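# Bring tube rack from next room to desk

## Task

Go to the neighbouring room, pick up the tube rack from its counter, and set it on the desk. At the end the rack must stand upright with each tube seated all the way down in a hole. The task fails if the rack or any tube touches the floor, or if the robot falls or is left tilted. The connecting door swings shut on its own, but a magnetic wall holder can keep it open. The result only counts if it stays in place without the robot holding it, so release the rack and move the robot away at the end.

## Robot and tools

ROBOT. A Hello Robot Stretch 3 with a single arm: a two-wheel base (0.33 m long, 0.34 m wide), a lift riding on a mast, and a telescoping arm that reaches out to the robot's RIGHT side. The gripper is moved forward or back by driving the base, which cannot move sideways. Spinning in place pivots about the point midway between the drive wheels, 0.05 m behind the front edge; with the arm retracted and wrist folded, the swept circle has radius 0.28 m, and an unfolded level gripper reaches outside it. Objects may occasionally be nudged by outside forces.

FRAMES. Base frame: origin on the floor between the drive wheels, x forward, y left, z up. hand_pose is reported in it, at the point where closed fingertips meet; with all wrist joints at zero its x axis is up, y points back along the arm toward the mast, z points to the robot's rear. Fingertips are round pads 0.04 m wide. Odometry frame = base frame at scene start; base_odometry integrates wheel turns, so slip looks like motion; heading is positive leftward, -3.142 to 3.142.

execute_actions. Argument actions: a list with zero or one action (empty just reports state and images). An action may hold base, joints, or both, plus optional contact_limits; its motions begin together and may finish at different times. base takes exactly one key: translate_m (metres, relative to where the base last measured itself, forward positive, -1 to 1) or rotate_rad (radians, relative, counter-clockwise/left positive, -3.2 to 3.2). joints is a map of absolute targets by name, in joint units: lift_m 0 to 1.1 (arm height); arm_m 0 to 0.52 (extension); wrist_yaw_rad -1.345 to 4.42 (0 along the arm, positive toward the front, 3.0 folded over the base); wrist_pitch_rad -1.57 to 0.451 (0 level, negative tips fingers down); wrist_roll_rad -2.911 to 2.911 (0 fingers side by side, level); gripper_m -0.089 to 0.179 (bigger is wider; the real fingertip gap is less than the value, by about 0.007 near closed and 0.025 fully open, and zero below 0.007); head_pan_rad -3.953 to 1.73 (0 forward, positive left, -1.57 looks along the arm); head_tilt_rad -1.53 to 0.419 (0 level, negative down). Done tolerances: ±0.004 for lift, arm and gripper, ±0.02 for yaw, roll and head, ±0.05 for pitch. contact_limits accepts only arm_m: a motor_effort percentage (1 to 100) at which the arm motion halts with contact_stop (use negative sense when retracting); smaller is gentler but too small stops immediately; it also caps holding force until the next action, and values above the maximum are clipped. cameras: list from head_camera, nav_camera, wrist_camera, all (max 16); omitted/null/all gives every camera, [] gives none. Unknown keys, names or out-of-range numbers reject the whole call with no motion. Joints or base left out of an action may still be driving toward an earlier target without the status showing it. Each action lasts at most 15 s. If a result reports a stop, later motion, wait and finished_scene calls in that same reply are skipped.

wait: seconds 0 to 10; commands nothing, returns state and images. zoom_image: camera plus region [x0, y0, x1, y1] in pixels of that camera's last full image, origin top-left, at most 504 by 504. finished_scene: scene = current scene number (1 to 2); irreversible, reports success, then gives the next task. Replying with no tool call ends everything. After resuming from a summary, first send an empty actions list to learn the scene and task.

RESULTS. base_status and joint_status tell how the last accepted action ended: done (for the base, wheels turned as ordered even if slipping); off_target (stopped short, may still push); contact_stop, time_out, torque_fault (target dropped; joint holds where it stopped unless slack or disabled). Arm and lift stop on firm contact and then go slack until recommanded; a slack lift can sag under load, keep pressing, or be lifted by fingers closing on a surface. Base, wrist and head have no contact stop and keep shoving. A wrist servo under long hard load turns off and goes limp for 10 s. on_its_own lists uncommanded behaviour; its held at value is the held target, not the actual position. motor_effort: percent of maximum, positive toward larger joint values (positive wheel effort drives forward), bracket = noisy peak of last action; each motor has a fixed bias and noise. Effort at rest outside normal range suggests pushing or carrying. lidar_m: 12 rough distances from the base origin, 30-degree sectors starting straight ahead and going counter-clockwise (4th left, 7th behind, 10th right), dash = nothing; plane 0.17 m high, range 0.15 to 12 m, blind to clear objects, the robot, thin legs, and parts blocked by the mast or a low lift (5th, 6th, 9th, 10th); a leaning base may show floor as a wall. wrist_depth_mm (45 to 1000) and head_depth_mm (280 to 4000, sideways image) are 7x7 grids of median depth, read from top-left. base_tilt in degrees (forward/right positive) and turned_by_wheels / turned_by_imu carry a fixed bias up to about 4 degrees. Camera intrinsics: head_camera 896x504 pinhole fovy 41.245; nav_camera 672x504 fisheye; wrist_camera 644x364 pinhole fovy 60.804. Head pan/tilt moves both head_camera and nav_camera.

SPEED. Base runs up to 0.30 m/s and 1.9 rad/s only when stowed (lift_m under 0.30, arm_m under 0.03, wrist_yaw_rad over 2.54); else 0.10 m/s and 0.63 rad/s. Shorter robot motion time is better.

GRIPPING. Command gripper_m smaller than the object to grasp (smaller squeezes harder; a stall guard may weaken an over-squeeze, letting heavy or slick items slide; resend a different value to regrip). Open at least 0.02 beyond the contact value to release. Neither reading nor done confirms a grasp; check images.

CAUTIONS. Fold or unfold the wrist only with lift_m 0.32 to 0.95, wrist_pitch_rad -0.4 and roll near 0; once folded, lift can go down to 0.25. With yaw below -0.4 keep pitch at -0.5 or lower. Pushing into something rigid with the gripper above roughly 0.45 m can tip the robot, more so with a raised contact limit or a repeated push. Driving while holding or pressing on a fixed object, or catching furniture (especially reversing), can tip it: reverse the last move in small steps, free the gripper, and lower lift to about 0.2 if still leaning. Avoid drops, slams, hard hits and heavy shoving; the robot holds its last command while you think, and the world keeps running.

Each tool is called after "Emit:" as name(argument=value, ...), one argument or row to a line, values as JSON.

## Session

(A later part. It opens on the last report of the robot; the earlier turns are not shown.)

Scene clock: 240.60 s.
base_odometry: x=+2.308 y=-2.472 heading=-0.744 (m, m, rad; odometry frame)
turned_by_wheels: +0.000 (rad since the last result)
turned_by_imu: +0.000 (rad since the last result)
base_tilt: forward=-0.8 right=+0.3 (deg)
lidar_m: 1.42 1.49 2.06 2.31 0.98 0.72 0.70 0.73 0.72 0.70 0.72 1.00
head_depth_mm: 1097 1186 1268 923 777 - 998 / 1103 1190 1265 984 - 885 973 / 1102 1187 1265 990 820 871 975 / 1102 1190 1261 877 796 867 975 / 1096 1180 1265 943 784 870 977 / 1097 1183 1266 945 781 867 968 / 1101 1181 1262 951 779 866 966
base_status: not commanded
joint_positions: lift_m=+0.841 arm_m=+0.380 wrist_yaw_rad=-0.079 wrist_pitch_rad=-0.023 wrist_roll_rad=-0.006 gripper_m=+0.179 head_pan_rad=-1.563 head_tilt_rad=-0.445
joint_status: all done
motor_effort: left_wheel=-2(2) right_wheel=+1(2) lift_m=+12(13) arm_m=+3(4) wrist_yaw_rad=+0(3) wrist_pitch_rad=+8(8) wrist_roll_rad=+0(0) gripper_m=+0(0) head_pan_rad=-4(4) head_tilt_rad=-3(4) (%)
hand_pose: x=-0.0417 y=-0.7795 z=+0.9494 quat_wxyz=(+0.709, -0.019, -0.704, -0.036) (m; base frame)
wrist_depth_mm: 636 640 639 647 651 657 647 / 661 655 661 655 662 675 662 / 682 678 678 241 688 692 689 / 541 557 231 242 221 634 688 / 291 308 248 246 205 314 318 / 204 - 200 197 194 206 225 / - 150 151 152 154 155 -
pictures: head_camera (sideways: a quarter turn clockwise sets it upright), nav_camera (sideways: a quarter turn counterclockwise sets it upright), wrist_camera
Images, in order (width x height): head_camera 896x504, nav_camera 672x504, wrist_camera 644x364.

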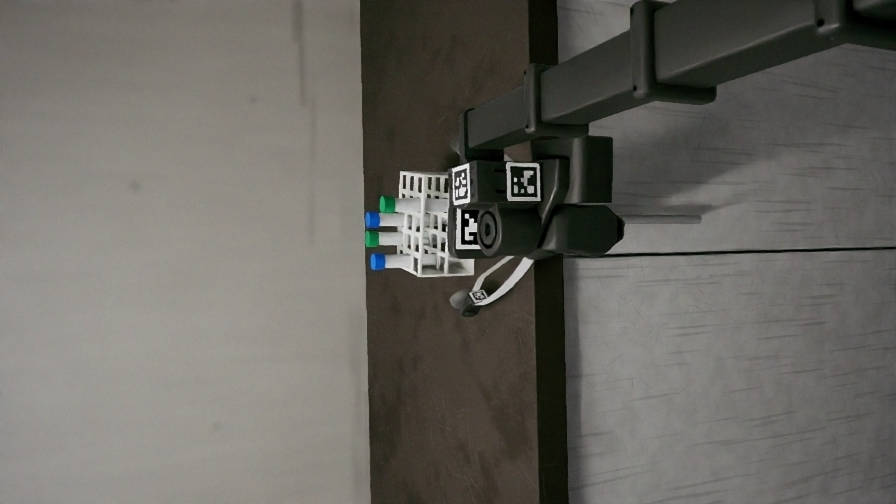

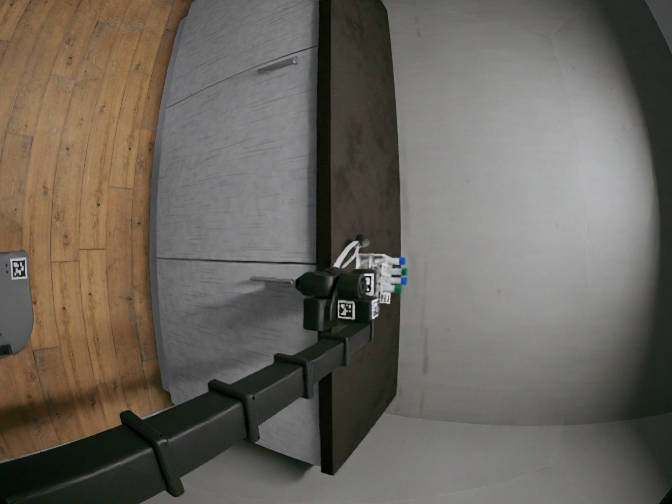

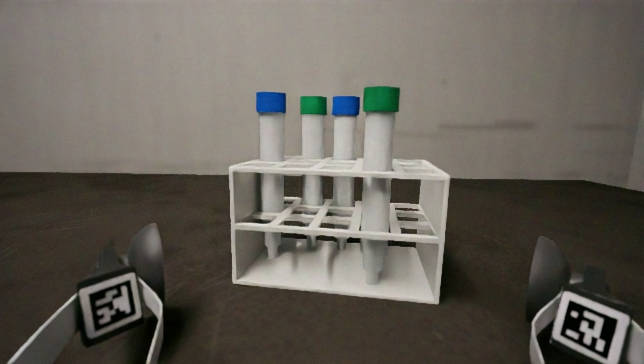

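Emit:
execute_actions(
  actions=[
    {"base":{"translate_m":0.01},"joints":{"lift_m":0.85,"arm_m":0.445}},
  ],
)

Emit:
execute_actions(
  actions=[
    {"joints":{"gripper_m":0.08}},
  ],
)

Scene clock: 248.13 s.
base_odometry: x=+2.316 y=-2.479 heading=-0.744 (m, m, rad; odometry frame)
turned_by_wheels: +0.000 (rad since the last result)
turned_by_imu: +0.000 (rad since the last result)
base_tilt: forward=-0.8 right=+0.4 (deg)
lidar_m: 1.42 1.48 2.05 2.31 0.99 0.74 0.71 0.74 0.72 0.70 0.73 1.00
head_depth_mm: 1105 1185 1273 926 748 - 997 / 1102 1191 1266 984 - 884 978 / 1097 1184 1266 873 795 871 974 / 1102 1187 1261 859 795 871 974 / 1100 1189 1263 944 782 869 971 / 1099 1180 1265 945 781 867 971 / 1097 1184 1261 952 781 863 969
base_status: done
joint_positions: lift_m=+0.849 arm_m=+0.445 wrist_yaw_rad=-0.079 wrist_pitch_rad=-0.023 wrist_roll_rad=-0.006 gripper_m=+0.179 head_pan_rad=-1.563 head_tilt_rad=-0.445
joint_status: all done
motor_effort: left_wheel=-2(5) right_wheel=+2(8) lift_m=+38(40) arm_m=+4(5) wrist_yaw_rad=-1(0) wrist_pitch_rad=+7(8) wrist_roll_rad=-1(1) gripper_m=+1(1) head_pan_rad=-4(4) head_tilt_rad=-3(3) (%)
hand_pose: x=-0.0417 y=-0.8445 z=+0.9580 quat_wxyz=(+0.709, -0.019, -0.704, -0.037) (m; base frame)
wrist_depth_mm: 577 581 585 584 589 583 583 / 595 595 599 603 600 600 611 / 606 607 611 177 167 618 624 / 611 616 622 177 127 629 637 / 313 334 160 183 124 129 345 / 214 - 158 153 128 139 245 / - 162 156 161 148 148 -
pictures: head_camera (sideways: a quarter turn clockwise sets it upright), nav_camera (sideways: a quarter turn counterclockwise sets it upright), wrist_camera
Images, in order (width x height): head_camera 896x504, nav_camera 672x504, wrist_camera 644x364.

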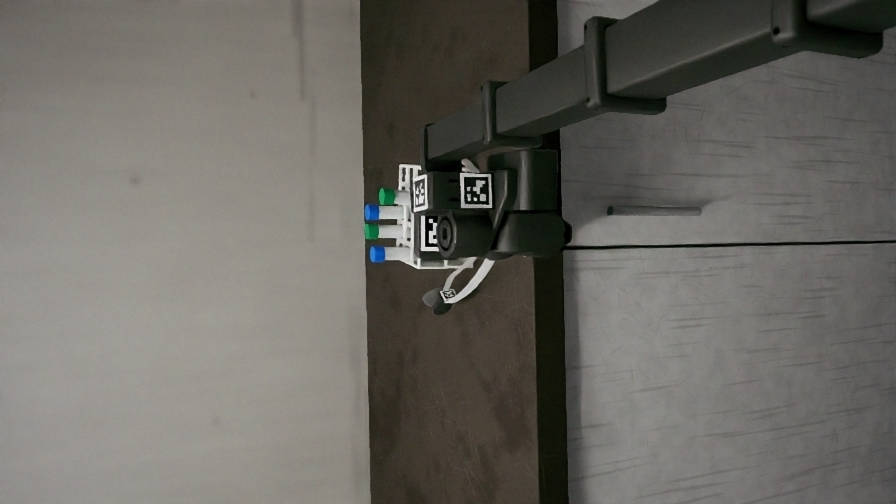

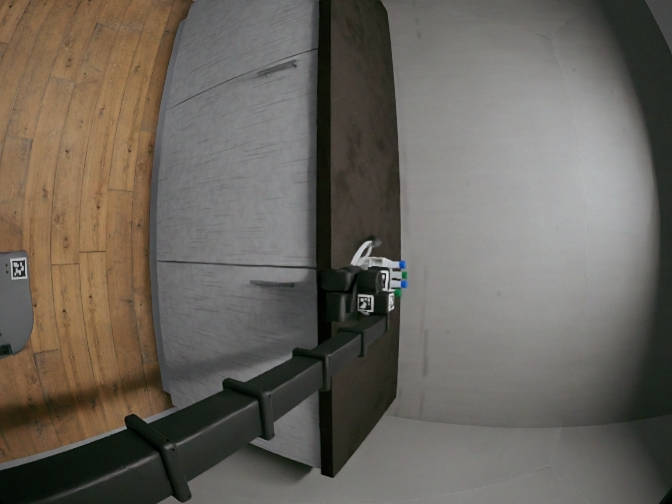

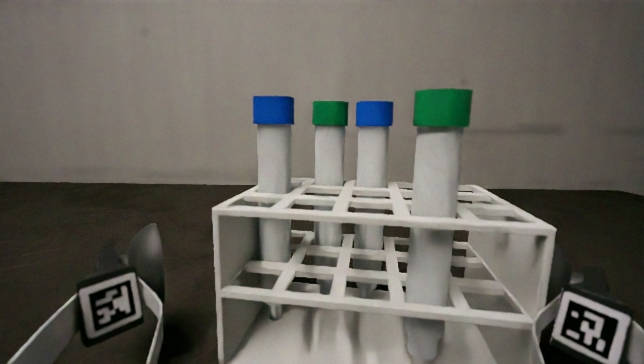

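Scene clock: 249.60 s.
base_odometry: x=+2.316 y=-2.479 heading=-0.744 (m, m, rad; odometry frame)
turned_by_wheels: +0.000 (rad since the last result)
turned_by_imu: +0.000 (rad since the last result)
base_tilt: forward=-0.8 right=+0.3 (deg)
lidar_m: 1.42 1.48 2.05 2.30 0.99 0.73 0.71 0.74 0.72 0.70 0.73 1.01
head_depth_mm: 1102 1184 1270 926 749 - 997 / 1104 1189 1266 986 - 884 980 / 1099 1183 1265 1054 794 868 975 / 1101 1179 1250 898 794 866 975 / 1098 1184 1261 941 787 867 972 / 1099 1179 1259 947 781 866 971 / 1097 1176 1261 950 781 863 971
base_status: not commanded
joint_positions: lift_m=+0.849 arm_m=+0.445 wrist_yaw_rad=-0.080 wrist_pitch_rad=-0.023 wrist_roll_rad=-0.006 gripper_m=+0.080 head_pan_rad=-1.563 head_tilt_rad=-0.445
joint_status: all done
motor_effort: left_wheel=-2(3) right_wheel=+2(2) lift_m=+38(38) arm_m=+3(3) wrist_yaw_rad=+1(1) wrist_pitch_rad=+8(8) wrist_roll_rad=+0(1) gripper_m=+0(86) head_pan_rad=-4(4) head_tilt_rad=-4(3) (%)
hand_pose: x=-0.0420 y=-0.8445 z=+0.9580 quat_wxyz=(+0.708, -0.020, -0.704, -0.037) (m; base frame)
wrist_depth_mm: 579 584 582 586 586 590 595 / 593 592 595 591 599 608 606 / 606 603 613 223 622 623 619 / 620 627 235 161 556 633 637 / 313 317 230 173 199 338 343 / 213 215 216 190 155 225 227 / 162 163 163 165 159 164 169
pictures: head_camera (sideways: a quarter turn clockwise sets it upright), nav_camera (sideways: a quarter turn counterclockwise sets it upright), wrist_camera
Images, in order (width x height): head_camera 896x504, nav_camera 672x504, wrist_camera 644x364.

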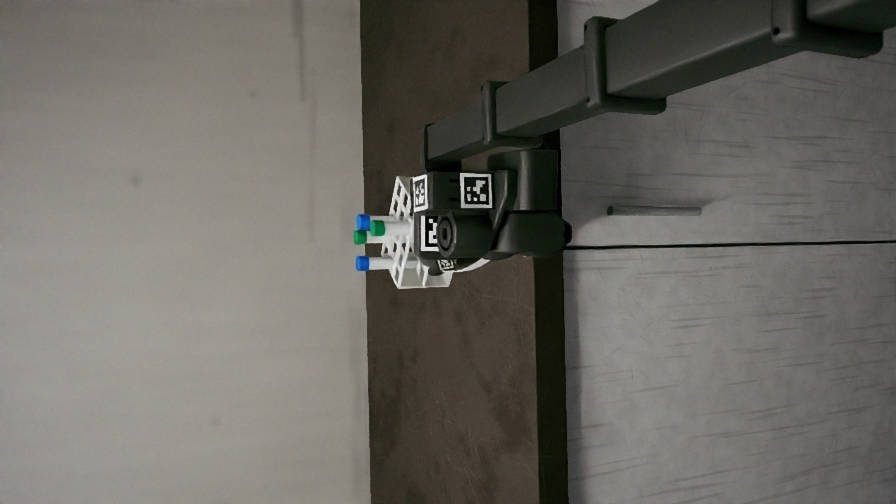

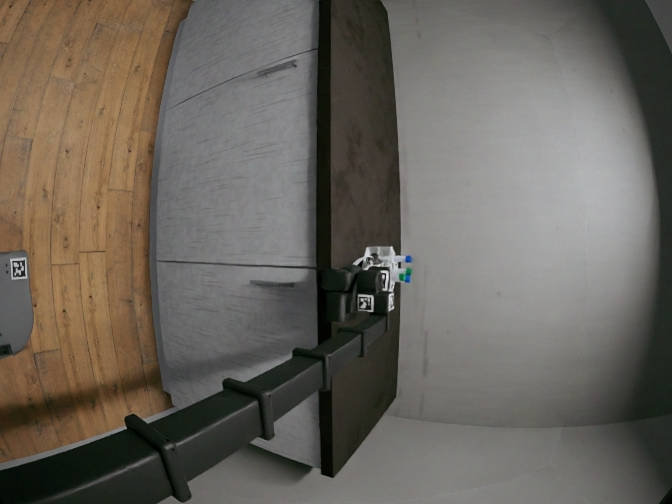

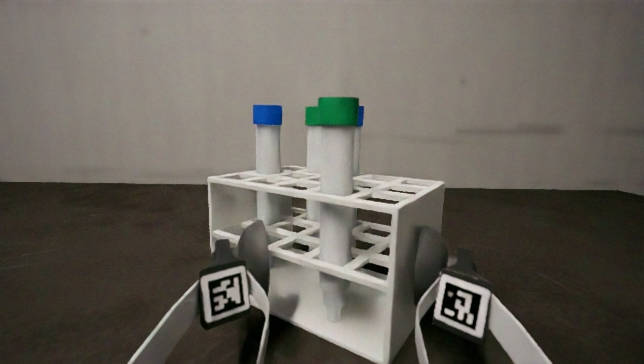

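Emit:
execute_actions(
  actions=[
    {"joints":{"gripper_m":0.179,"arm_m":0.3}},
  ],
  cameras=[],
)

Emit:
execute_actions(
  actions=[
    {"base":{"rotate_rad":0.3},"joints":{"lift_m":1.0}},
  ],
  cameras=[],
)

Emit:
execute_actions(
  actions=[
    {"base":{"translate_m":-0.39},"joints":{"wrist_yaw_rad":0.65,"arm_m":0.4,"head_pan_rad":-1.35,"head_tilt_rad":-0.55}},
  ],
)

Scene clock: 271.07 s.
base_odometry: x=+2.316 y=-2.479 heading=-0.744 (m, m, rad; odometry frame)
turned_by_wheels: +0.000 (rad since the last result)
turned_by_imu: +0.000 (rad since the last result)
base_tilt: forward=-0.8 right=+0.3 (deg)
lidar_m: 1.42 1.48 2.05 2.30 0.99 0.74 0.71 0.74 0.72 0.70 0.72 1.00
head_depth_mm: 1101 1189 1268 924 752 - 999 / 1102 1183 1269 985 - 887 982 / 1101 1190 1265 916 - 883 978 / 1100 1184 1249 897 792 878 973 / 1102 1184 1262 943 783 867 973 / 1096 1181 1263 944 781 867 973 / 1099 1174 1261 954 778 868 971
base_status: not commanded
joint_positions: lift_m=+0.849 arm_m=+0.300 wrist_yaw_rad=-0.080 wrist_pitch_rad=-0.023 wrist_roll_rad=-0.006 gripper_m=+0.179 head_pan_rad=-1.563 head_tilt_rad=-0.445
joint_status: all done
motor_effort: left_wheel=-3(2) right_wheel=+2(2) lift_m=+38(38) arm_m=-3(2) wrist_yaw_rad=+0(1) wrist_pitch_rad=+7(8) wrist_roll_rad=+0(1) gripper_m=+0(84) head_pan_rad=-4(4) head_tilt_rad=-4(3) (%)
hand_pose: x=-0.0420 y=-0.7000 z=+0.9580 quat_wxyz=(+0.708, -0.020, -0.704, -0.037) (m; base frame)
wrist_depth_mm: 714 724 720 726 728 728 730 / 726 741 732 735 753 751 749 / 755 753 761 759 777 764 762 / 591 605 526 341 557 701 710 / 316 337 323 305 332 340 347 / 214 - 219 221 224 226 246 / - 163 165 166 167 168 -
pictures: none
No camera images: the call's "cameras" was empty. Leave "cameras" out to get every camera's image.

Scene clock: 273.27 s.
base_odometry: x=+2.316 y=-2.479 heading=-0.444 (m, m, rad; odometry frame)
turned_by_wheels: +0.300 (rad since the last result)
turned_by_imu: +0.297 (rad since the last result)
base_tilt: forward=-0.8 right=+0.4 (deg)
lidar_m: 1.42 1.70 2.31 1.31 0.80 0.71 0.71 0.78 0.70 0.70 0.83 1.42
head_depth_mm: 1065 1138 1195 862 747 813 900 / 1088 1170 1223 829 766 847 941 / 1116 1206 - - 797 880 986 / 1153 1240 1324 886 825 919 1030 / 1184 1284 1355 940 859 959 1083 / 1224 1320 1405 945 896 999 1138 / 1260 1362 1445 948 927 1050 1209
base_status: done
joint_positions: lift_m=+0.999 arm_m=+0.300 wrist_yaw_rad=-0.080 wrist_pitch_rad=-0.023 wrist_roll_rad=-0.006 gripper_m=+0.179 head_pan_rad=-1.563 head_tilt_rad=-0.445
joint_status: all done
motor_effort: left_wheel=-1(10) right_wheel=+1(6) lift_m=+38(39) arm_m=-3(3) wrist_yaw_rad=+0(1) wrist_pitch_rad=+8(7) wrist_roll_rad=+0(0) gripper_m=+0(1) head_pan_rad=-4(4) head_tilt_rad=-4(3) (%)
hand_pose: x=-0.0419 y=-0.7000 z=+1.1080 quat_wxyz=(+0.708, -0.020, -0.704, -0.037) (m; base frame)
wrist_depth_mm: - 925 844 764 716 664 621 / - 968 879 779 728 677 634 / - 978 892 825 747 698 647 / - - 916 837 781 711 671 / 763 804 782 791 788 724 680 / 510 - 528 527 536 512 569 / 379 390 397 399 401 377 -
pictures: none
No camera images: the call's "cameras" was empty. Leave "cameras" out to get every camera's image.

Scene clock: 278.13 s.
base_odometry: x=+1.964 y=-2.311 heading=-0.444 (m, m, rad; odometry frame)
turned_by_wheels: +0.000 (rad since the last result)
turned_by_imu: -0.001 (rad since the last result)
base_tilt: forward=-0.8 right=+0.3 (deg)
lidar_m: 1.79 2.14 2.40 0.63 0.39 0.34 0.34 0.41 0.58 0.58 0.69 1.27
head_depth_mm: 986 1043 959 758 638 731 830 / 1029 1099 - 761 697 788 900 / 1082 1163 835 763 748 848 984 / 1135 1238 1061 764 793 922 1087 / 1192 1313 1068 805 869 1011 1212 / 1263 1384 1150 848 946 1114 1312 / 1337 1489 1156 900 1038 1250 1310
base_status: done
joint_positions: lift_m=+0.999 arm_m=+0.400 wrist_yaw_rad=+0.648 wrist_pitch_rad=-0.023 wrist_roll_rad=-0.006 gripper_m=+0.179 head_pan_rad=-1.357 head_tilt_rad=-0.543
joint_status: all done
motor_effort: left_wheel=-1(9) right_wheel=+1(4) lift_m=+38(38) arm_m=+3(7) wrist_yaw_rad=+2(2) wrist_pitch_rad=+8(7) wrist_roll_rad=-1(0) gripper_m=+0(0) head_pan_rad=+4(28) head_tilt_rad=-5(19) (%)
hand_pose: x=+0.1329 y=-0.7485 z=+1.1080 quat_wxyz=(+0.675, +0.232, -0.665, +0.218) (m; base frame)
wrist_depth_mm: - - - - 762 579 466 / - - - - 770 584 471 / - - - - 771 594 477 / - - - - 801 604 485 / - 949 770 789 752 609 486 / - - 521 533 537 536 465 / - 389 393 396 290 240 -
pictures: head_camera (sideways: a quarter turn clockwise sets it upright), nav_camera (sideways: a quarter turn counterclockwise sets it upright), wrist_camera
Images, in order (width x height): head_camera 896x504, nav_camera 672x504, wrist_camera 644x364.

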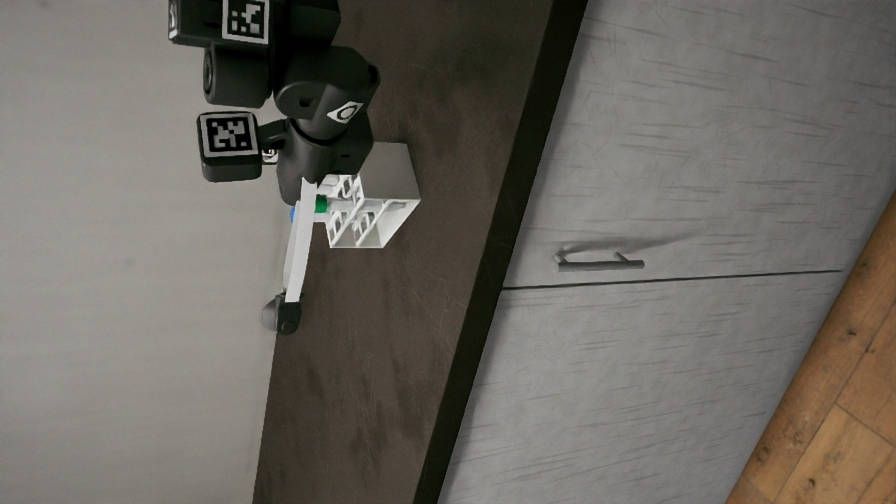

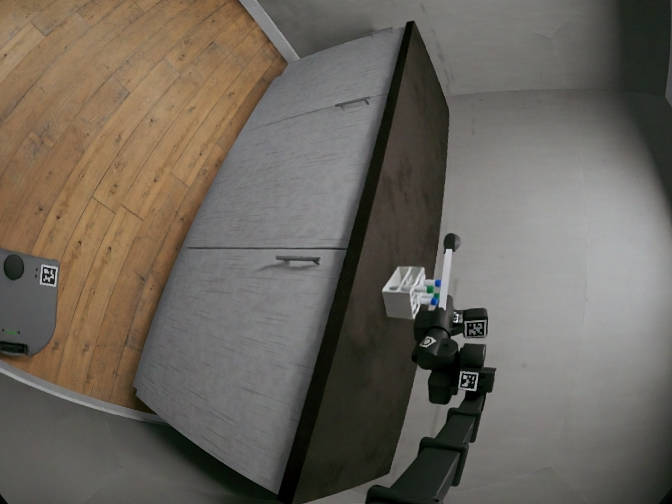

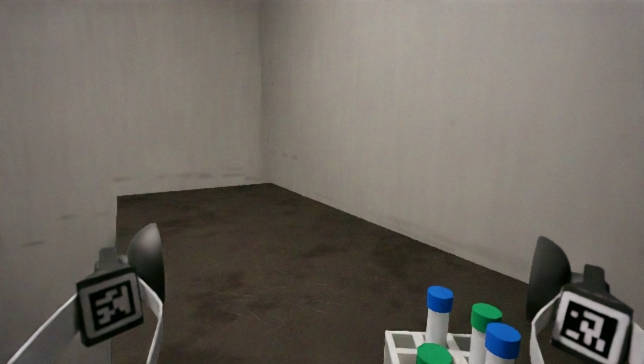

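Emit:
execute_actions(
  actions=[
    {"base":{"translate_m":-0.035},"joints":{"arm_m":0.49}},
  ],
  cameras=[],
)

Emit:
execute_actions(
  actions=[
    {"joints":{"lift_m":0.91}},
  ],
  cameras=["wrist_camera","head_camera"],
)

Scene clock: 290.97 s.
base_odometry: x=+1.932 y=-2.296 heading=-0.445 (m, m, rad; odometry frame)
turned_by_wheels: +0.000 (rad since the last result)
turned_by_imu: +0.000 (rad since the last result)
base_tilt: forward=-0.8 right=+0.4 (deg)
lidar_m: 1.82 2.18 2.41 0.57 0.35 0.31 0.31 0.37 0.57 0.57 0.68 1.24
head_depth_mm: 978 1026 1045 756 639 716 816 / 1020 1080 990 760 685 771 883 / 1065 1160 937 763 732 833 965 / 1121 1229 938 765 787 906 1066 / 1185 1297 1135 788 845 992 1216 / 1244 1391 1148 826 927 1095 1275 / 1328 1467 1154 889 1016 1225 1307
base_status: done
joint_positions: lift_m=+0.999 arm_m=+0.490 wrist_yaw_rad=+0.649 wrist_pitch_rad=-0.023 wrist_roll_rad=-0.006 gripper_m=+0.179 head_pan_rad=-1.357 head_tilt_rad=-0.543
joint_status: all done
motor_effort: left_wheel=-1(9) right_wheel=+2(3) lift_m=+38(37) arm_m=+4(1) wrist_yaw_rad=+1(2) wrist_pitch_rad=+8(8) wrist_roll_rad=-1(1) gripper_m=-1(1) head_pan_rad=+4(5) head_tilt_rad=-4(4) (%)
hand_pose: x=+0.1331 y=-0.8384 z=+1.1080 quat_wxyz=(+0.675, +0.233, -0.665, +0.218) (m; base frame)
wrist_depth_mm: - - - 919 637 487 393 / - - - 947 654 486 396 / - - - 982 655 497 400 / - - - 981 669 503 405 / - 809 793 789 668 510 405 / - - 521 534 533 518 390 / 432 388 392 377 395 400 -
pictures: none
No camera images: the call's "cameras" was empty. Leave "cameras" out to get every camera's image.

Scene clock: 292.63 s.
base_odometry: x=+1.932 y=-2.296 heading=-0.445 (m, m, rad; odometry frame)
turned_by_wheels: +0.000 (rad since the last result)
turned_by_imu: +0.000 (rad since the last result)
base_tilt: forward=-0.8 right=+0.3 (deg)
lidar_m: 1.82 2.18 2.41 0.57 0.35 0.31 0.31 0.37 0.57 0.57 0.68 1.25
head_depth_mm: 979 1052 - 757 637 718 814 / 1021 1105 1160 727 685 770 880 / 1070 1157 1199 762 730 833 966 / 1119 1226 1137 765 787 907 1061 / 1185 1300 1146 789 845 990 1213 / 1248 1383 1154 824 928 1093 1275 / 1326 1470 1161 887 1019 1225 1311
base_status: not commanded
joint_positions: lift_m=+0.911 arm_m=+0.490 wrist_yaw_rad=+0.649 wrist_pitch_rad=-0.023 wrist_roll_rad=-0.006 gripper_m=+0.179 head_pan_rad=-1.357 head_tilt_rad=-0.543
joint_status: all done
motor_effort: left_wheel=-2(1) right_wheel=+2(2) lift_m=+12(37) arm_m=+3(3) wrist_yaw_rad=+1(1) wrist_pitch_rad=+7(7) wrist_roll_rad=+0(1) gripper_m=-1(1) head_pan_rad=+5(5) head_tilt_rad=-4(5) (%)
hand_pose: x=+0.1331 y=-0.8384 z=+1.0194 quat_wxyz=(+0.675, +0.233, -0.665, +0.218) (m; base frame)
wrist_depth_mm: - - - 929 636 486 391 / - - - 931 649 494 392 / - - - 967 654 502 401 / - 955 - 865 667 505 404 / 544 527 505 207 436 488 405 / 343 - 340 196 191 352 379 / - 255 256 150 156 262 -
pictures: head_camera (sideways: a quarter turn clockwise sets it upright), wrist_camera
Images, in order (width x height): head_camera 896x504, wrist_camera 644x364.

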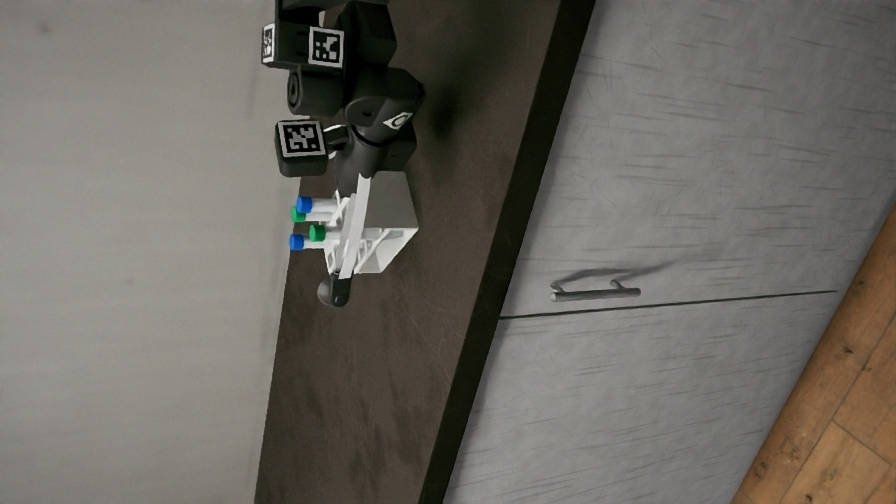

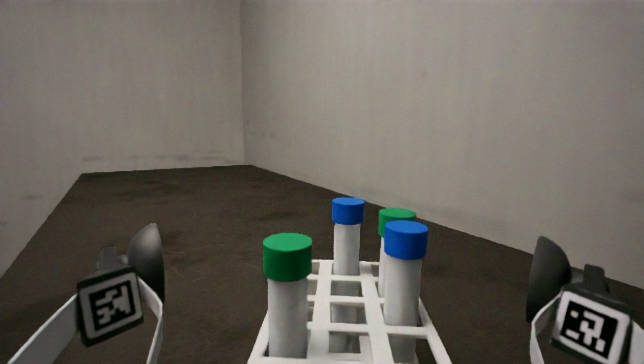

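Emit:
execute_actions(
  actions=[
    {"base":{"translate_m":-0.01},"joints":{"lift_m":0.848,"arm_m":0.474}},
  ],
  cameras=["wrist_camera"],
)

Emit:
execute_actions(
  actions=[
    {"joints":{"gripper_m":0.08}},
  ],
  cameras=["wrist_camera","head_camera"],
)

Scene clock: 301.73 s.
base_odometry: x=+1.923 y=-2.292 heading=-0.445 (m, m, rad; odometry frame)
turned_by_wheels: +0.000 (rad since the last result)
turned_by_imu: +0.000 (rad since the last result)
base_tilt: forward=-0.8 right=+0.3 (deg)
lidar_m: 1.83 2.19 2.41 0.55 0.34 0.30 0.30 0.36 0.56 0.56 0.67 1.24
head_depth_mm: 972 1051 1117 693 638 712 809 / 1018 1106 1127 669 678 767 876 / 1069 1160 1130 727 727 826 957 / 1121 1222 925 730 782 902 1057 / 1177 1300 1143 776 846 983 1220 / 1240 1372 1149 822 922 1091 1278 / 1325 1475 1158 884 1011 1218 1305
base_status: done
joint_positions: lift_m=+0.849 arm_m=+0.474 wrist_yaw_rad=+0.649 wrist_pitch_rad=-0.023 wrist_roll_rad=-0.006 gripper_m=+0.179 head_pan_rad=-1.357 head_tilt_rad=-0.543
joint_status: all done
motor_effort: left_wheel=-2(8) right_wheel=+2(5) lift_m=+11(13) arm_m=-2(4) wrist_yaw_rad=+3(1) wrist_pitch_rad=+8(8) wrist_roll_rad=-1(1) gripper_m=-1(0) head_pan_rad=+4(4) head_tilt_rad=-4(4) (%)
hand_pose: x=+0.1331 y=-0.8229 z=+0.9575 quat_wxyz=(+0.675, +0.233, -0.665, +0.218) (m; base frame)
wrist_depth_mm: - - - 952 648 495 400 / - - - 914 652 502 404 / - - - 204 586 507 409 / - 599 626 140 188 498 412 / 313 332 291 110 108 335 340 / 212 - 202 113 111 208 242 / - 161 155 116 114 159 -
pictures: wrist_camera
Images, in order (width x height): wrist_camera 644x364.

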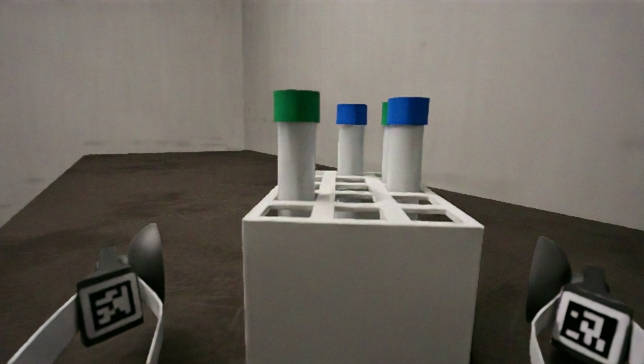

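Scene clock: 303.20 s.
base_odometry: x=+1.923 y=-2.292 heading=-0.445 (m, m, rad; odometry frame)
turned_by_wheels: +0.000 (rad since the last result)
turned_by_imu: +0.000 (rad since the last result)
base_tilt: forward=-0.8 right=+0.4 (deg)
lidar_m: 1.83 2.19 2.41 0.55 0.34 0.30 0.30 0.36 0.56 0.57 0.67 1.24
head_depth_mm: 970 1048 1122 693 638 713 809 / 1018 1104 1129 667 678 765 876 / 1066 1159 1194 727 725 826 965 / 1119 1222 913 764 783 899 1058 / 1179 1301 1143 780 847 986 1216 / 1245 1374 1147 818 920 1090 1274 / 1322 1465 1156 884 1008 1216 1304
base_status: not commanded
joint_positions: lift_m=+0.849 arm_m=+0.474 wrist_yaw_rad=+0.649 wrist_pitch_rad=-0.023 wrist_roll_rad=-0.006 gripper_m=+0.080 head_pan_rad=-1.357 head_tilt_rad=-0.543
joint_status: all done
motor_effort: left_wheel=-2(2) right_wheel=+2(2) lift_m=+12(12) arm_m=-2(2) wrist_yaw_rad=+2(1) wrist_pitch_rad=+8(7) wrist_roll_rad=-1(1) gripper_m=-7(82) head_pan_rad=+4(5) head_tilt_rad=-4(4) (%)
hand_pose: x=+0.1331 y=-0.8229 z=+0.9575 quat_wxyz=(+0.675, +0.233, -0.665, +0.218) (m; base frame)
wrist_depth_mm: - - - 948 652 501 401 / - - - 921 658 501 404 / - - - 221 593 509 411 / - 610 627 161 201 496 413 / 312 315 126 122 120 334 342 / 212 214 128 126 123 230 224 / 161 162 148 130 128 158 168
pictures: head_camera (sideways: a quarter turn clockwise sets it upright), wrist_camera
Images, in order (width x height): head_camera 896x504, wrist_camera 644x364.

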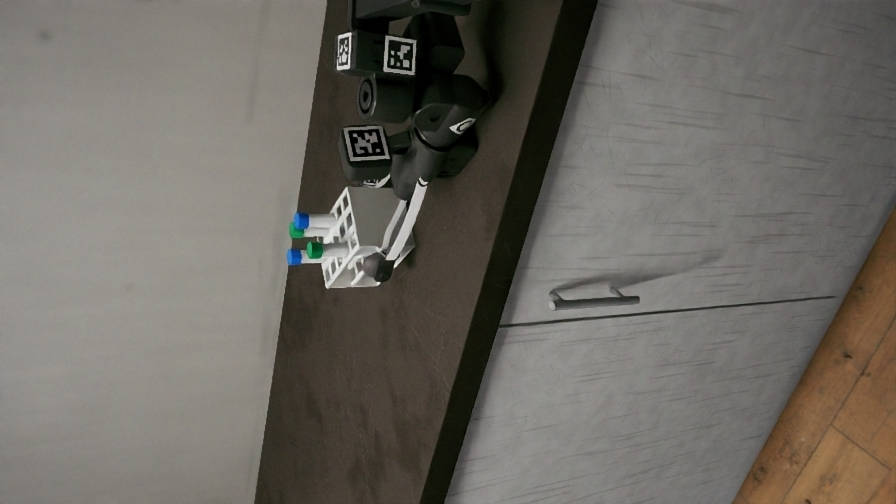

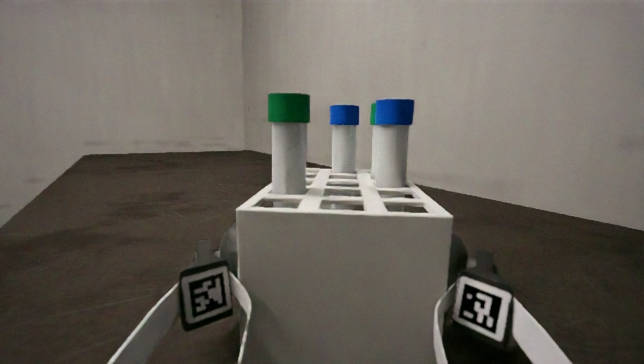

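Emit:
execute_actions(
  actions=[
    {"joints":{"gripper_m":0.0}},
  ],
  cameras=[],
)

Emit:
execute_actions(
  actions=[
    {"joints":{"lift_m":0.88,"wrist_pitch_rad":0.05}},
  ],
  cameras=["wrist_camera","head_camera"],
)

Scene clock: 310.07 s.
base_odometry: x=+1.923 y=-2.292 heading=-0.445 (m, m, rad; odometry frame)
turned_by_wheels: +0.000 (rad since the last result)
turned_by_imu: +0.000 (rad since the last result)
base_tilt: forward=-0.8 right=+0.4 (deg)
lidar_m: 1.84 2.19 2.41 0.56 0.34 0.30 0.30 0.36 0.56 0.56 0.67 1.24
head_depth_mm: 969 1052 1116 694 639 712 808 / 1015 1097 1131 668 679 765 878 / 1064 1164 1197 730 727 826 960 / 1117 1224 905 764 779 897 1054 / 1180 1300 1143 781 846 985 1213 / 1234 1386 1144 818 922 1085 1277 / 1323 1467 1156 884 1013 1217 1303
base_status: not commanded
joint_positions: lift_m=+0.849 arm_m=+0.474 wrist_yaw_rad=+0.649 wrist_pitch_rad=-0.022 wrist_roll_rad=-0.006 gripper_m=+0.002 head_pan_rad=-1.357 head_tilt_rad=-0.543
joint_status: all done
motor_effort: left_wheel=-2(2) right_wheel=+1(1) lift_m=+11(12) arm_m=-2(2) wrist_yaw_rad=+2(2) wrist_pitch_rad=+7(7) wrist_roll_rad=-1(1) gripper_m=-39(99) head_pan_rad=+5(4) head_tilt_rad=-4(4) (%)
hand_pose: x=+0.1331 y=-0.8229 z=+0.9576 quat_wxyz=(+0.675, +0.232, -0.665, +0.218) (m; base frame)
wrist_depth_mm: - - - 942 643 494 403 / - - - 921 662 503 404 / - - - 224 590 509 410 / - 596 627 159 184 501 415 / 313 318 128 125 122 337 340 / 213 215 130 128 126 231 225 / 161 162 148 132 130 158 168
pictures: none
No camera images: the call's "cameras" was empty. Leave "cameras" out to get every camera's image.

Scene clock: 311.17 s.
base_odometry: x=+1.923 y=-2.292 heading=-0.445 (m, m, rad; odometry frame)
turned_by_wheels: +0.000 (rad since the last result)
turned_by_imu: +0.000 (rad since the last result)
base_tilt: forward=-0.8 right=+0.4 (deg)
lidar_m: 1.83 2.20 2.41 0.55 0.34 0.30 0.30 0.36 0.56 0.57 0.67 1.24
head_depth_mm: 972 1053 1113 723 637 713 809 / 1019 1108 1160 695 680 766 876 / 1067 1158 1215 728 727 825 961 / 1119 1225 917 765 782 898 1052 / 1182 1302 1140 781 844 981 1220 / 1244 1377 1150 821 920 1088 1280 / 1326 1473 1155 884 1012 1217 1313
base_status: not commanded
joint_positions: lift_m=+0.879 arm_m=+0.474 wrist_yaw_rad=+0.649 wrist_pitch_rad=+0.016 wrist_roll_rad=-0.006 gripper_m=+0.009 head_pan_rad=-1.357 head_tilt_rad=-0.543
joint_status: all done
on_its_own: gripper_m is held at +0.007, not at your +0.000, by its stall guard, which is still easing
motor_effort: left_wheel=-2(1) right_wheel=+1(2) lift_m=+38(40) arm_m=-2(3) wrist_yaw_rad=+1(1) wrist_pitch_rad=+11(12) wrist_roll_rad=-1(1) gripper_m=-23(40) head_pan_rad=+4(4) head_tilt_rad=-4(5) (%)
hand_pose: x=+0.1337 y=-0.8237 z=+0.9981 quat_wxyz=(+0.671, +0.220, -0.670, +0.231) (m; base frame)
wrist_depth_mm: - - - 965 660 499 407 / - - - 996 672 509 409 / - - - 929 669 510 410 / - - - 251 624 513 413 / 520 467 446 137 135 486 416 / 301 305 134 132 131 320 322 / 223 225 204 128 127 220 235
pictures: head_camera (sideways: a quarter turn clockwise sets it upright), wrist_camera
Images, in order (width x height): head_camera 896x504, wrist_camera 644x364.

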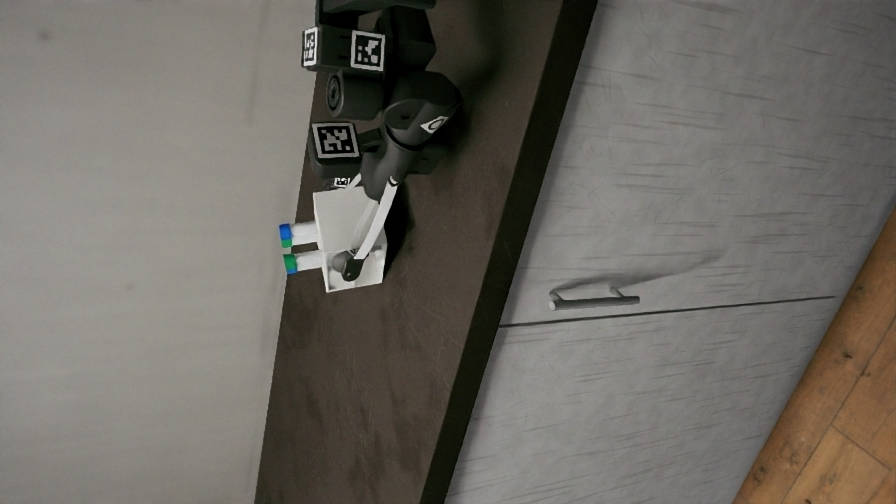

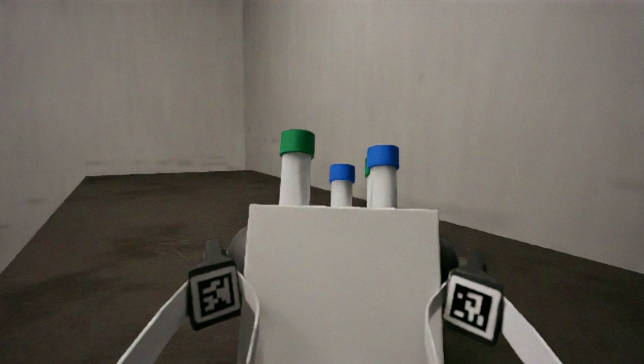

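Emit:
execute_actions(
  actions=[
    {"joints":{"lift_m":0.845,"wrist_pitch_rad":0.0}},
  ],
  cameras=[],
)

Emit:
execute_actions(
  actions=[
    {"joints":{"gripper_m":0.15}},
  ],
  cameras=["wrist_camera"],
)

Emit:
execute_actions(
  actions=[
    {"joints":{"lift_m":1.02}},
  ],
  cameras=[],
)

Emit:
execute_actions(
  actions=[
    {"base":{"translate_m":0.04},"joints":{"wrist_pitch_rad":-0.5,"arm_m":0.52}},
  ],
  cameras=["wrist_camera","head_camera"],
)

Scene clock: 330.47 s.
base_odometry: x=+1.923 y=-2.292 heading=-0.445 (m, m, rad; odometry frame)
turned_by_wheels: +0.000 (rad since the last result)
turned_by_imu: +0.000 (rad since the last result)
base_tilt: forward=-0.8 right=+0.3 (deg)
lidar_m: 1.84 2.19 2.41 0.55 0.34 0.30 0.30 0.36 0.56 0.57 0.67 1.24
head_depth_mm: 970 1052 1117 693 639 714 808 / 1016 1105 1130 668 681 766 877 / 1062 1160 1200 715 726 824 955 / 1122 1227 934 764 783 896 1057 / 1177 1291 1146 784 846 984 1217 / 1248 1378 1146 822 920 1088 1276 / 1321 1469 1153 885 1011 1219 1307
base_status: not commanded
joint_positions: lift_m=+0.846 arm_m=+0.474 wrist_yaw_rad=+0.649 wrist_pitch_rad=-0.002 wrist_roll_rad=-0.006 gripper_m=+0.045 head_pan_rad=-1.357 head_tilt_rad=-0.543
joint_status: all done
on_its_own: gripper_m is held at +0.044, not at your +0.000, by its stall guard, which is not easing now
motor_effort: left_wheel=-2(2) right_wheel=+2(2) lift_m=+10(35) arm_m=-2(2) wrist_yaw_rad=+1(1) wrist_pitch_rad=+1(10) wrist_roll_rad=-1(0) gripper_m=-20(20) head_pan_rad=+4(4) head_tilt_rad=-5(5) (%)
hand_pose: x=+0.1334 y=-0.8233 z=+0.9599 quat_wxyz=(+0.673, +0.226, -0.668, +0.225) (m; base frame)
wrist_depth_mm: - - - 953 656 497 400 / - - - 976 661 504 402 / - - - 228 586 513 411 / - 688 710 174 184 517 412 / 331 336 205 127 126 360 364 / 219 223 132 130 128 240 235 / 165 166 156 134 133 163 173
pictures: none
No camera images: the call's "cameras" was empty. Leave "cameras" out to get every camera's image.

Scene clock: 332.00 s.
base_odometry: x=+1.923 y=-2.292 heading=-0.445 (m, m, rad; odometry frame)
turned_by_wheels: +0.000 (rad since the last result)
turned_by_imu: +0.000 (rad since the last result)
base_tilt: forward=-0.8 right=+0.4 (deg)
lidar_m: 1.83 2.18 2.41 0.55 0.34 0.30 0.30 0.36 0.56 0.56 0.67 1.24
head_depth_mm: 974 1052 1117 692 639 713 808 / 1017 1104 1129 668 680 766 880 / 1062 1155 1164 729 728 825 962 / 1121 1221 917 748 782 900 1060 / 1180 1295 1142 777 848 984 1211 / 1244 1375 1149 821 924 1087 1278 / 1318 1464 1152 885 1011 1222 1306
base_status: not commanded
joint_positions: lift_m=+0.846 arm_m=+0.474 wrist_yaw_rad=+0.649 wrist_pitch_rad=-0.004 wrist_roll_rad=-0.006 gripper_m=+0.150 head_pan_rad=-1.357 head_tilt_rad=-0.543
joint_status: all done
motor_effort: left_wheel=-2(2) right_wheel=+2(2) lift_m=+10(10) arm_m=-2(2) wrist_yaw_rad=+1(1) wrist_pitch_rad=+1(2) wrist_roll_rad=-1(1) gripper_m=+0(78) head_pan_rad=+4(4) head_tilt_rad=-5(5) (%)
hand_pose: x=+0.1334 y=-0.8233 z=+0.9593 quat_wxyz=(+0.673, +0.226, -0.667, +0.225) (m; base frame)
wrist_depth_mm: - - - 976 657 498 404 / - - - 978 661 502 404 / - - - 227 592 508 410 / - 666 704 176 188 516 414 / 327 368 304 130 129 356 360 / 219 235 208 134 132 238 235 / 172 157 158 138 136 162 182
pictures: wrist_camera
Images, in order (width x height): wrist_camera 644x364.

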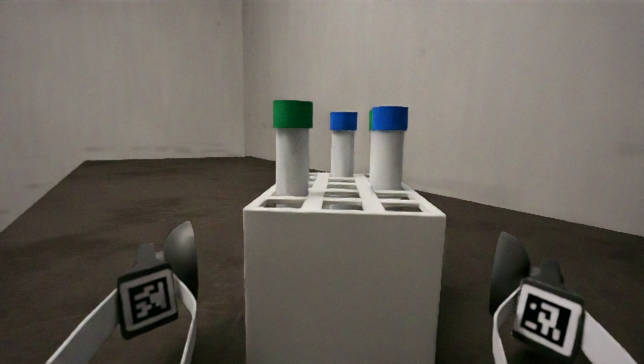

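Scene clock: 334.43 s.
base_odometry: x=+1.923 y=-2.292 heading=-0.445 (m, m, rad; odometry frame)
turned_by_wheels: +0.000 (rad since the last result)
turned_by_imu: +0.000 (rad since the last result)
base_tilt: forward=-0.8 right=+0.4 (deg)
lidar_m: 1.83 2.19 2.42 0.55 0.34 0.30 0.30 0.36 0.56 0.57 0.67 1.24
head_depth_mm: 970 - 1049 756 639 714 810 / 1016 1079 993 759 679 766 879 / 1065 1157 1056 761 726 825 960 / 1119 1217 924 766 782 899 1055 / 1180 1292 1144 783 844 985 1215 / 1246 1373 1147 820 920 1091 1270 / 1321 1477 1153 882 1013 1220 1314
base_status: not commanded
joint_positions: lift_m=+1.019 arm_m=+0.474 wrist_yaw_rad=+0.649 wrist_pitch_rad=-0.017 wrist_roll_rad=-0.006 gripper_m=+0.150 head_pan_rad=-1.357 head_tilt_rad=-0.543
joint_status: all done
motor_effort: left_wheel=-2(2) right_wheel=+1(1) lift_m=+38(38) arm_m=-2(2) wrist_yaw_rad=+1(0) wrist_pitch_rad=+5(6) wrist_roll_rad=-1(0) gripper_m=+0(0) head_pan_rad=+4(4) head_tilt_rad=-4(4) (%)
hand_pose: x=+0.1332 y=-0.8230 z=+1.1295 quat_wxyz=(+0.674, +0.231, -0.666, +0.220) (m; base frame)
wrist_depth_mm: - - - 955 660 496 399 / - - - 996 661 506 406 / - - - 993 680 509 412 / - - - - 691 518 413 / - 883 853 868 701 529 419 / - 605 571 575 583 569 412 / - 403 428 409 438 418 399
pictures: none
No camera images: the call's "cameras" was empty. Leave "cameras" out to get every camera's image.

Scene clock: 335.83 s.
base_odometry: x=+1.959 y=-2.309 heading=-0.445 (m, m, rad; odometry frame)
turned_by_wheels: +0.000 (rad since the last result)
turned_by_imu: +0.000 (rad since the last result)
base_tilt: forward=-0.8 right=+0.4 (deg)
lidar_m: 1.80 2.14 2.41 0.62 0.38 0.34 0.34 0.40 0.58 0.58 0.69 1.27
head_depth_mm: 984 - 1048 757 640 729 828 / 1025 1101 988 758 694 783 900 / 1075 1168 1021 764 743 848 979 / 1131 1239 1136 764 793 918 1085 / 1188 1310 1142 804 865 1003 1216 / 1258 1396 1149 848 941 1116 1305 / 1342 1482 1149 898 1038 1240 1307
base_status: done
joint_positions: lift_m=+1.019 arm_m=+0.517 wrist_yaw_rad=+0.649 wrist_pitch_rad=-0.513 wrist_roll_rad=-0.006 gripper_m=+0.150 head_pan_rad=-1.357 head_tilt_rad=-0.543
joint_status: all done
joint sent to its limit — the command would take arm_m past its upper limit, so that joint was sent only as far as its limit.
motor_effort: left_wheel=-2(4) right_wheel=+1(6) lift_m=+38(38) arm_m=+4(1) wrist_yaw_rad=+1(2) wrist_pitch_rad=+4(5) wrist_roll_rad=-1(1) gripper_m=+1(0) head_pan_rad=+4(4) head_tilt_rad=-5(4) (%)
hand_pose: x=+0.1063 y=-0.8308 z=+1.0113 quat_wxyz=(+0.707, +0.388, -0.589, +0.049) (m; base frame)
wrist_depth_mm: - - - 835 607 459 373 / 797 664 656 649 601 488 390 / 542 482 478 472 474 465 408 / 393 376 375 250 247 368 363 / 322 315 307 203 202 303 301 / 262 271 261 172 198 263 258 / 235 222 227 186 159 219 230
pictures: head_camera (sideways: a quarter turn clockwise sets it upright), wrist_camera
Images, in order (width x height): head_camera 896x504, wrist_camera 644x364.

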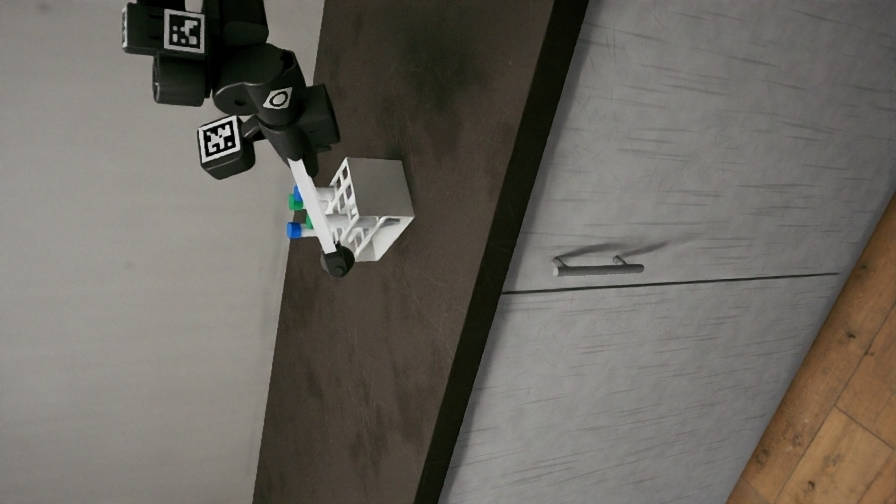

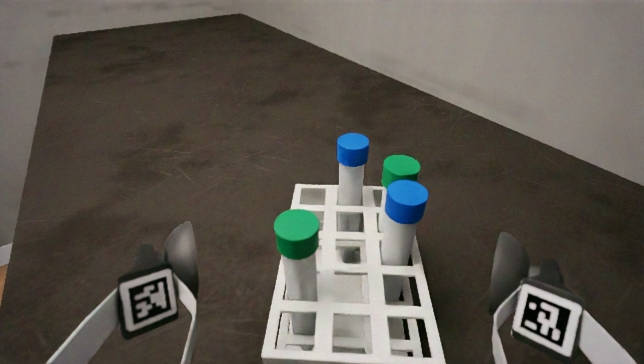

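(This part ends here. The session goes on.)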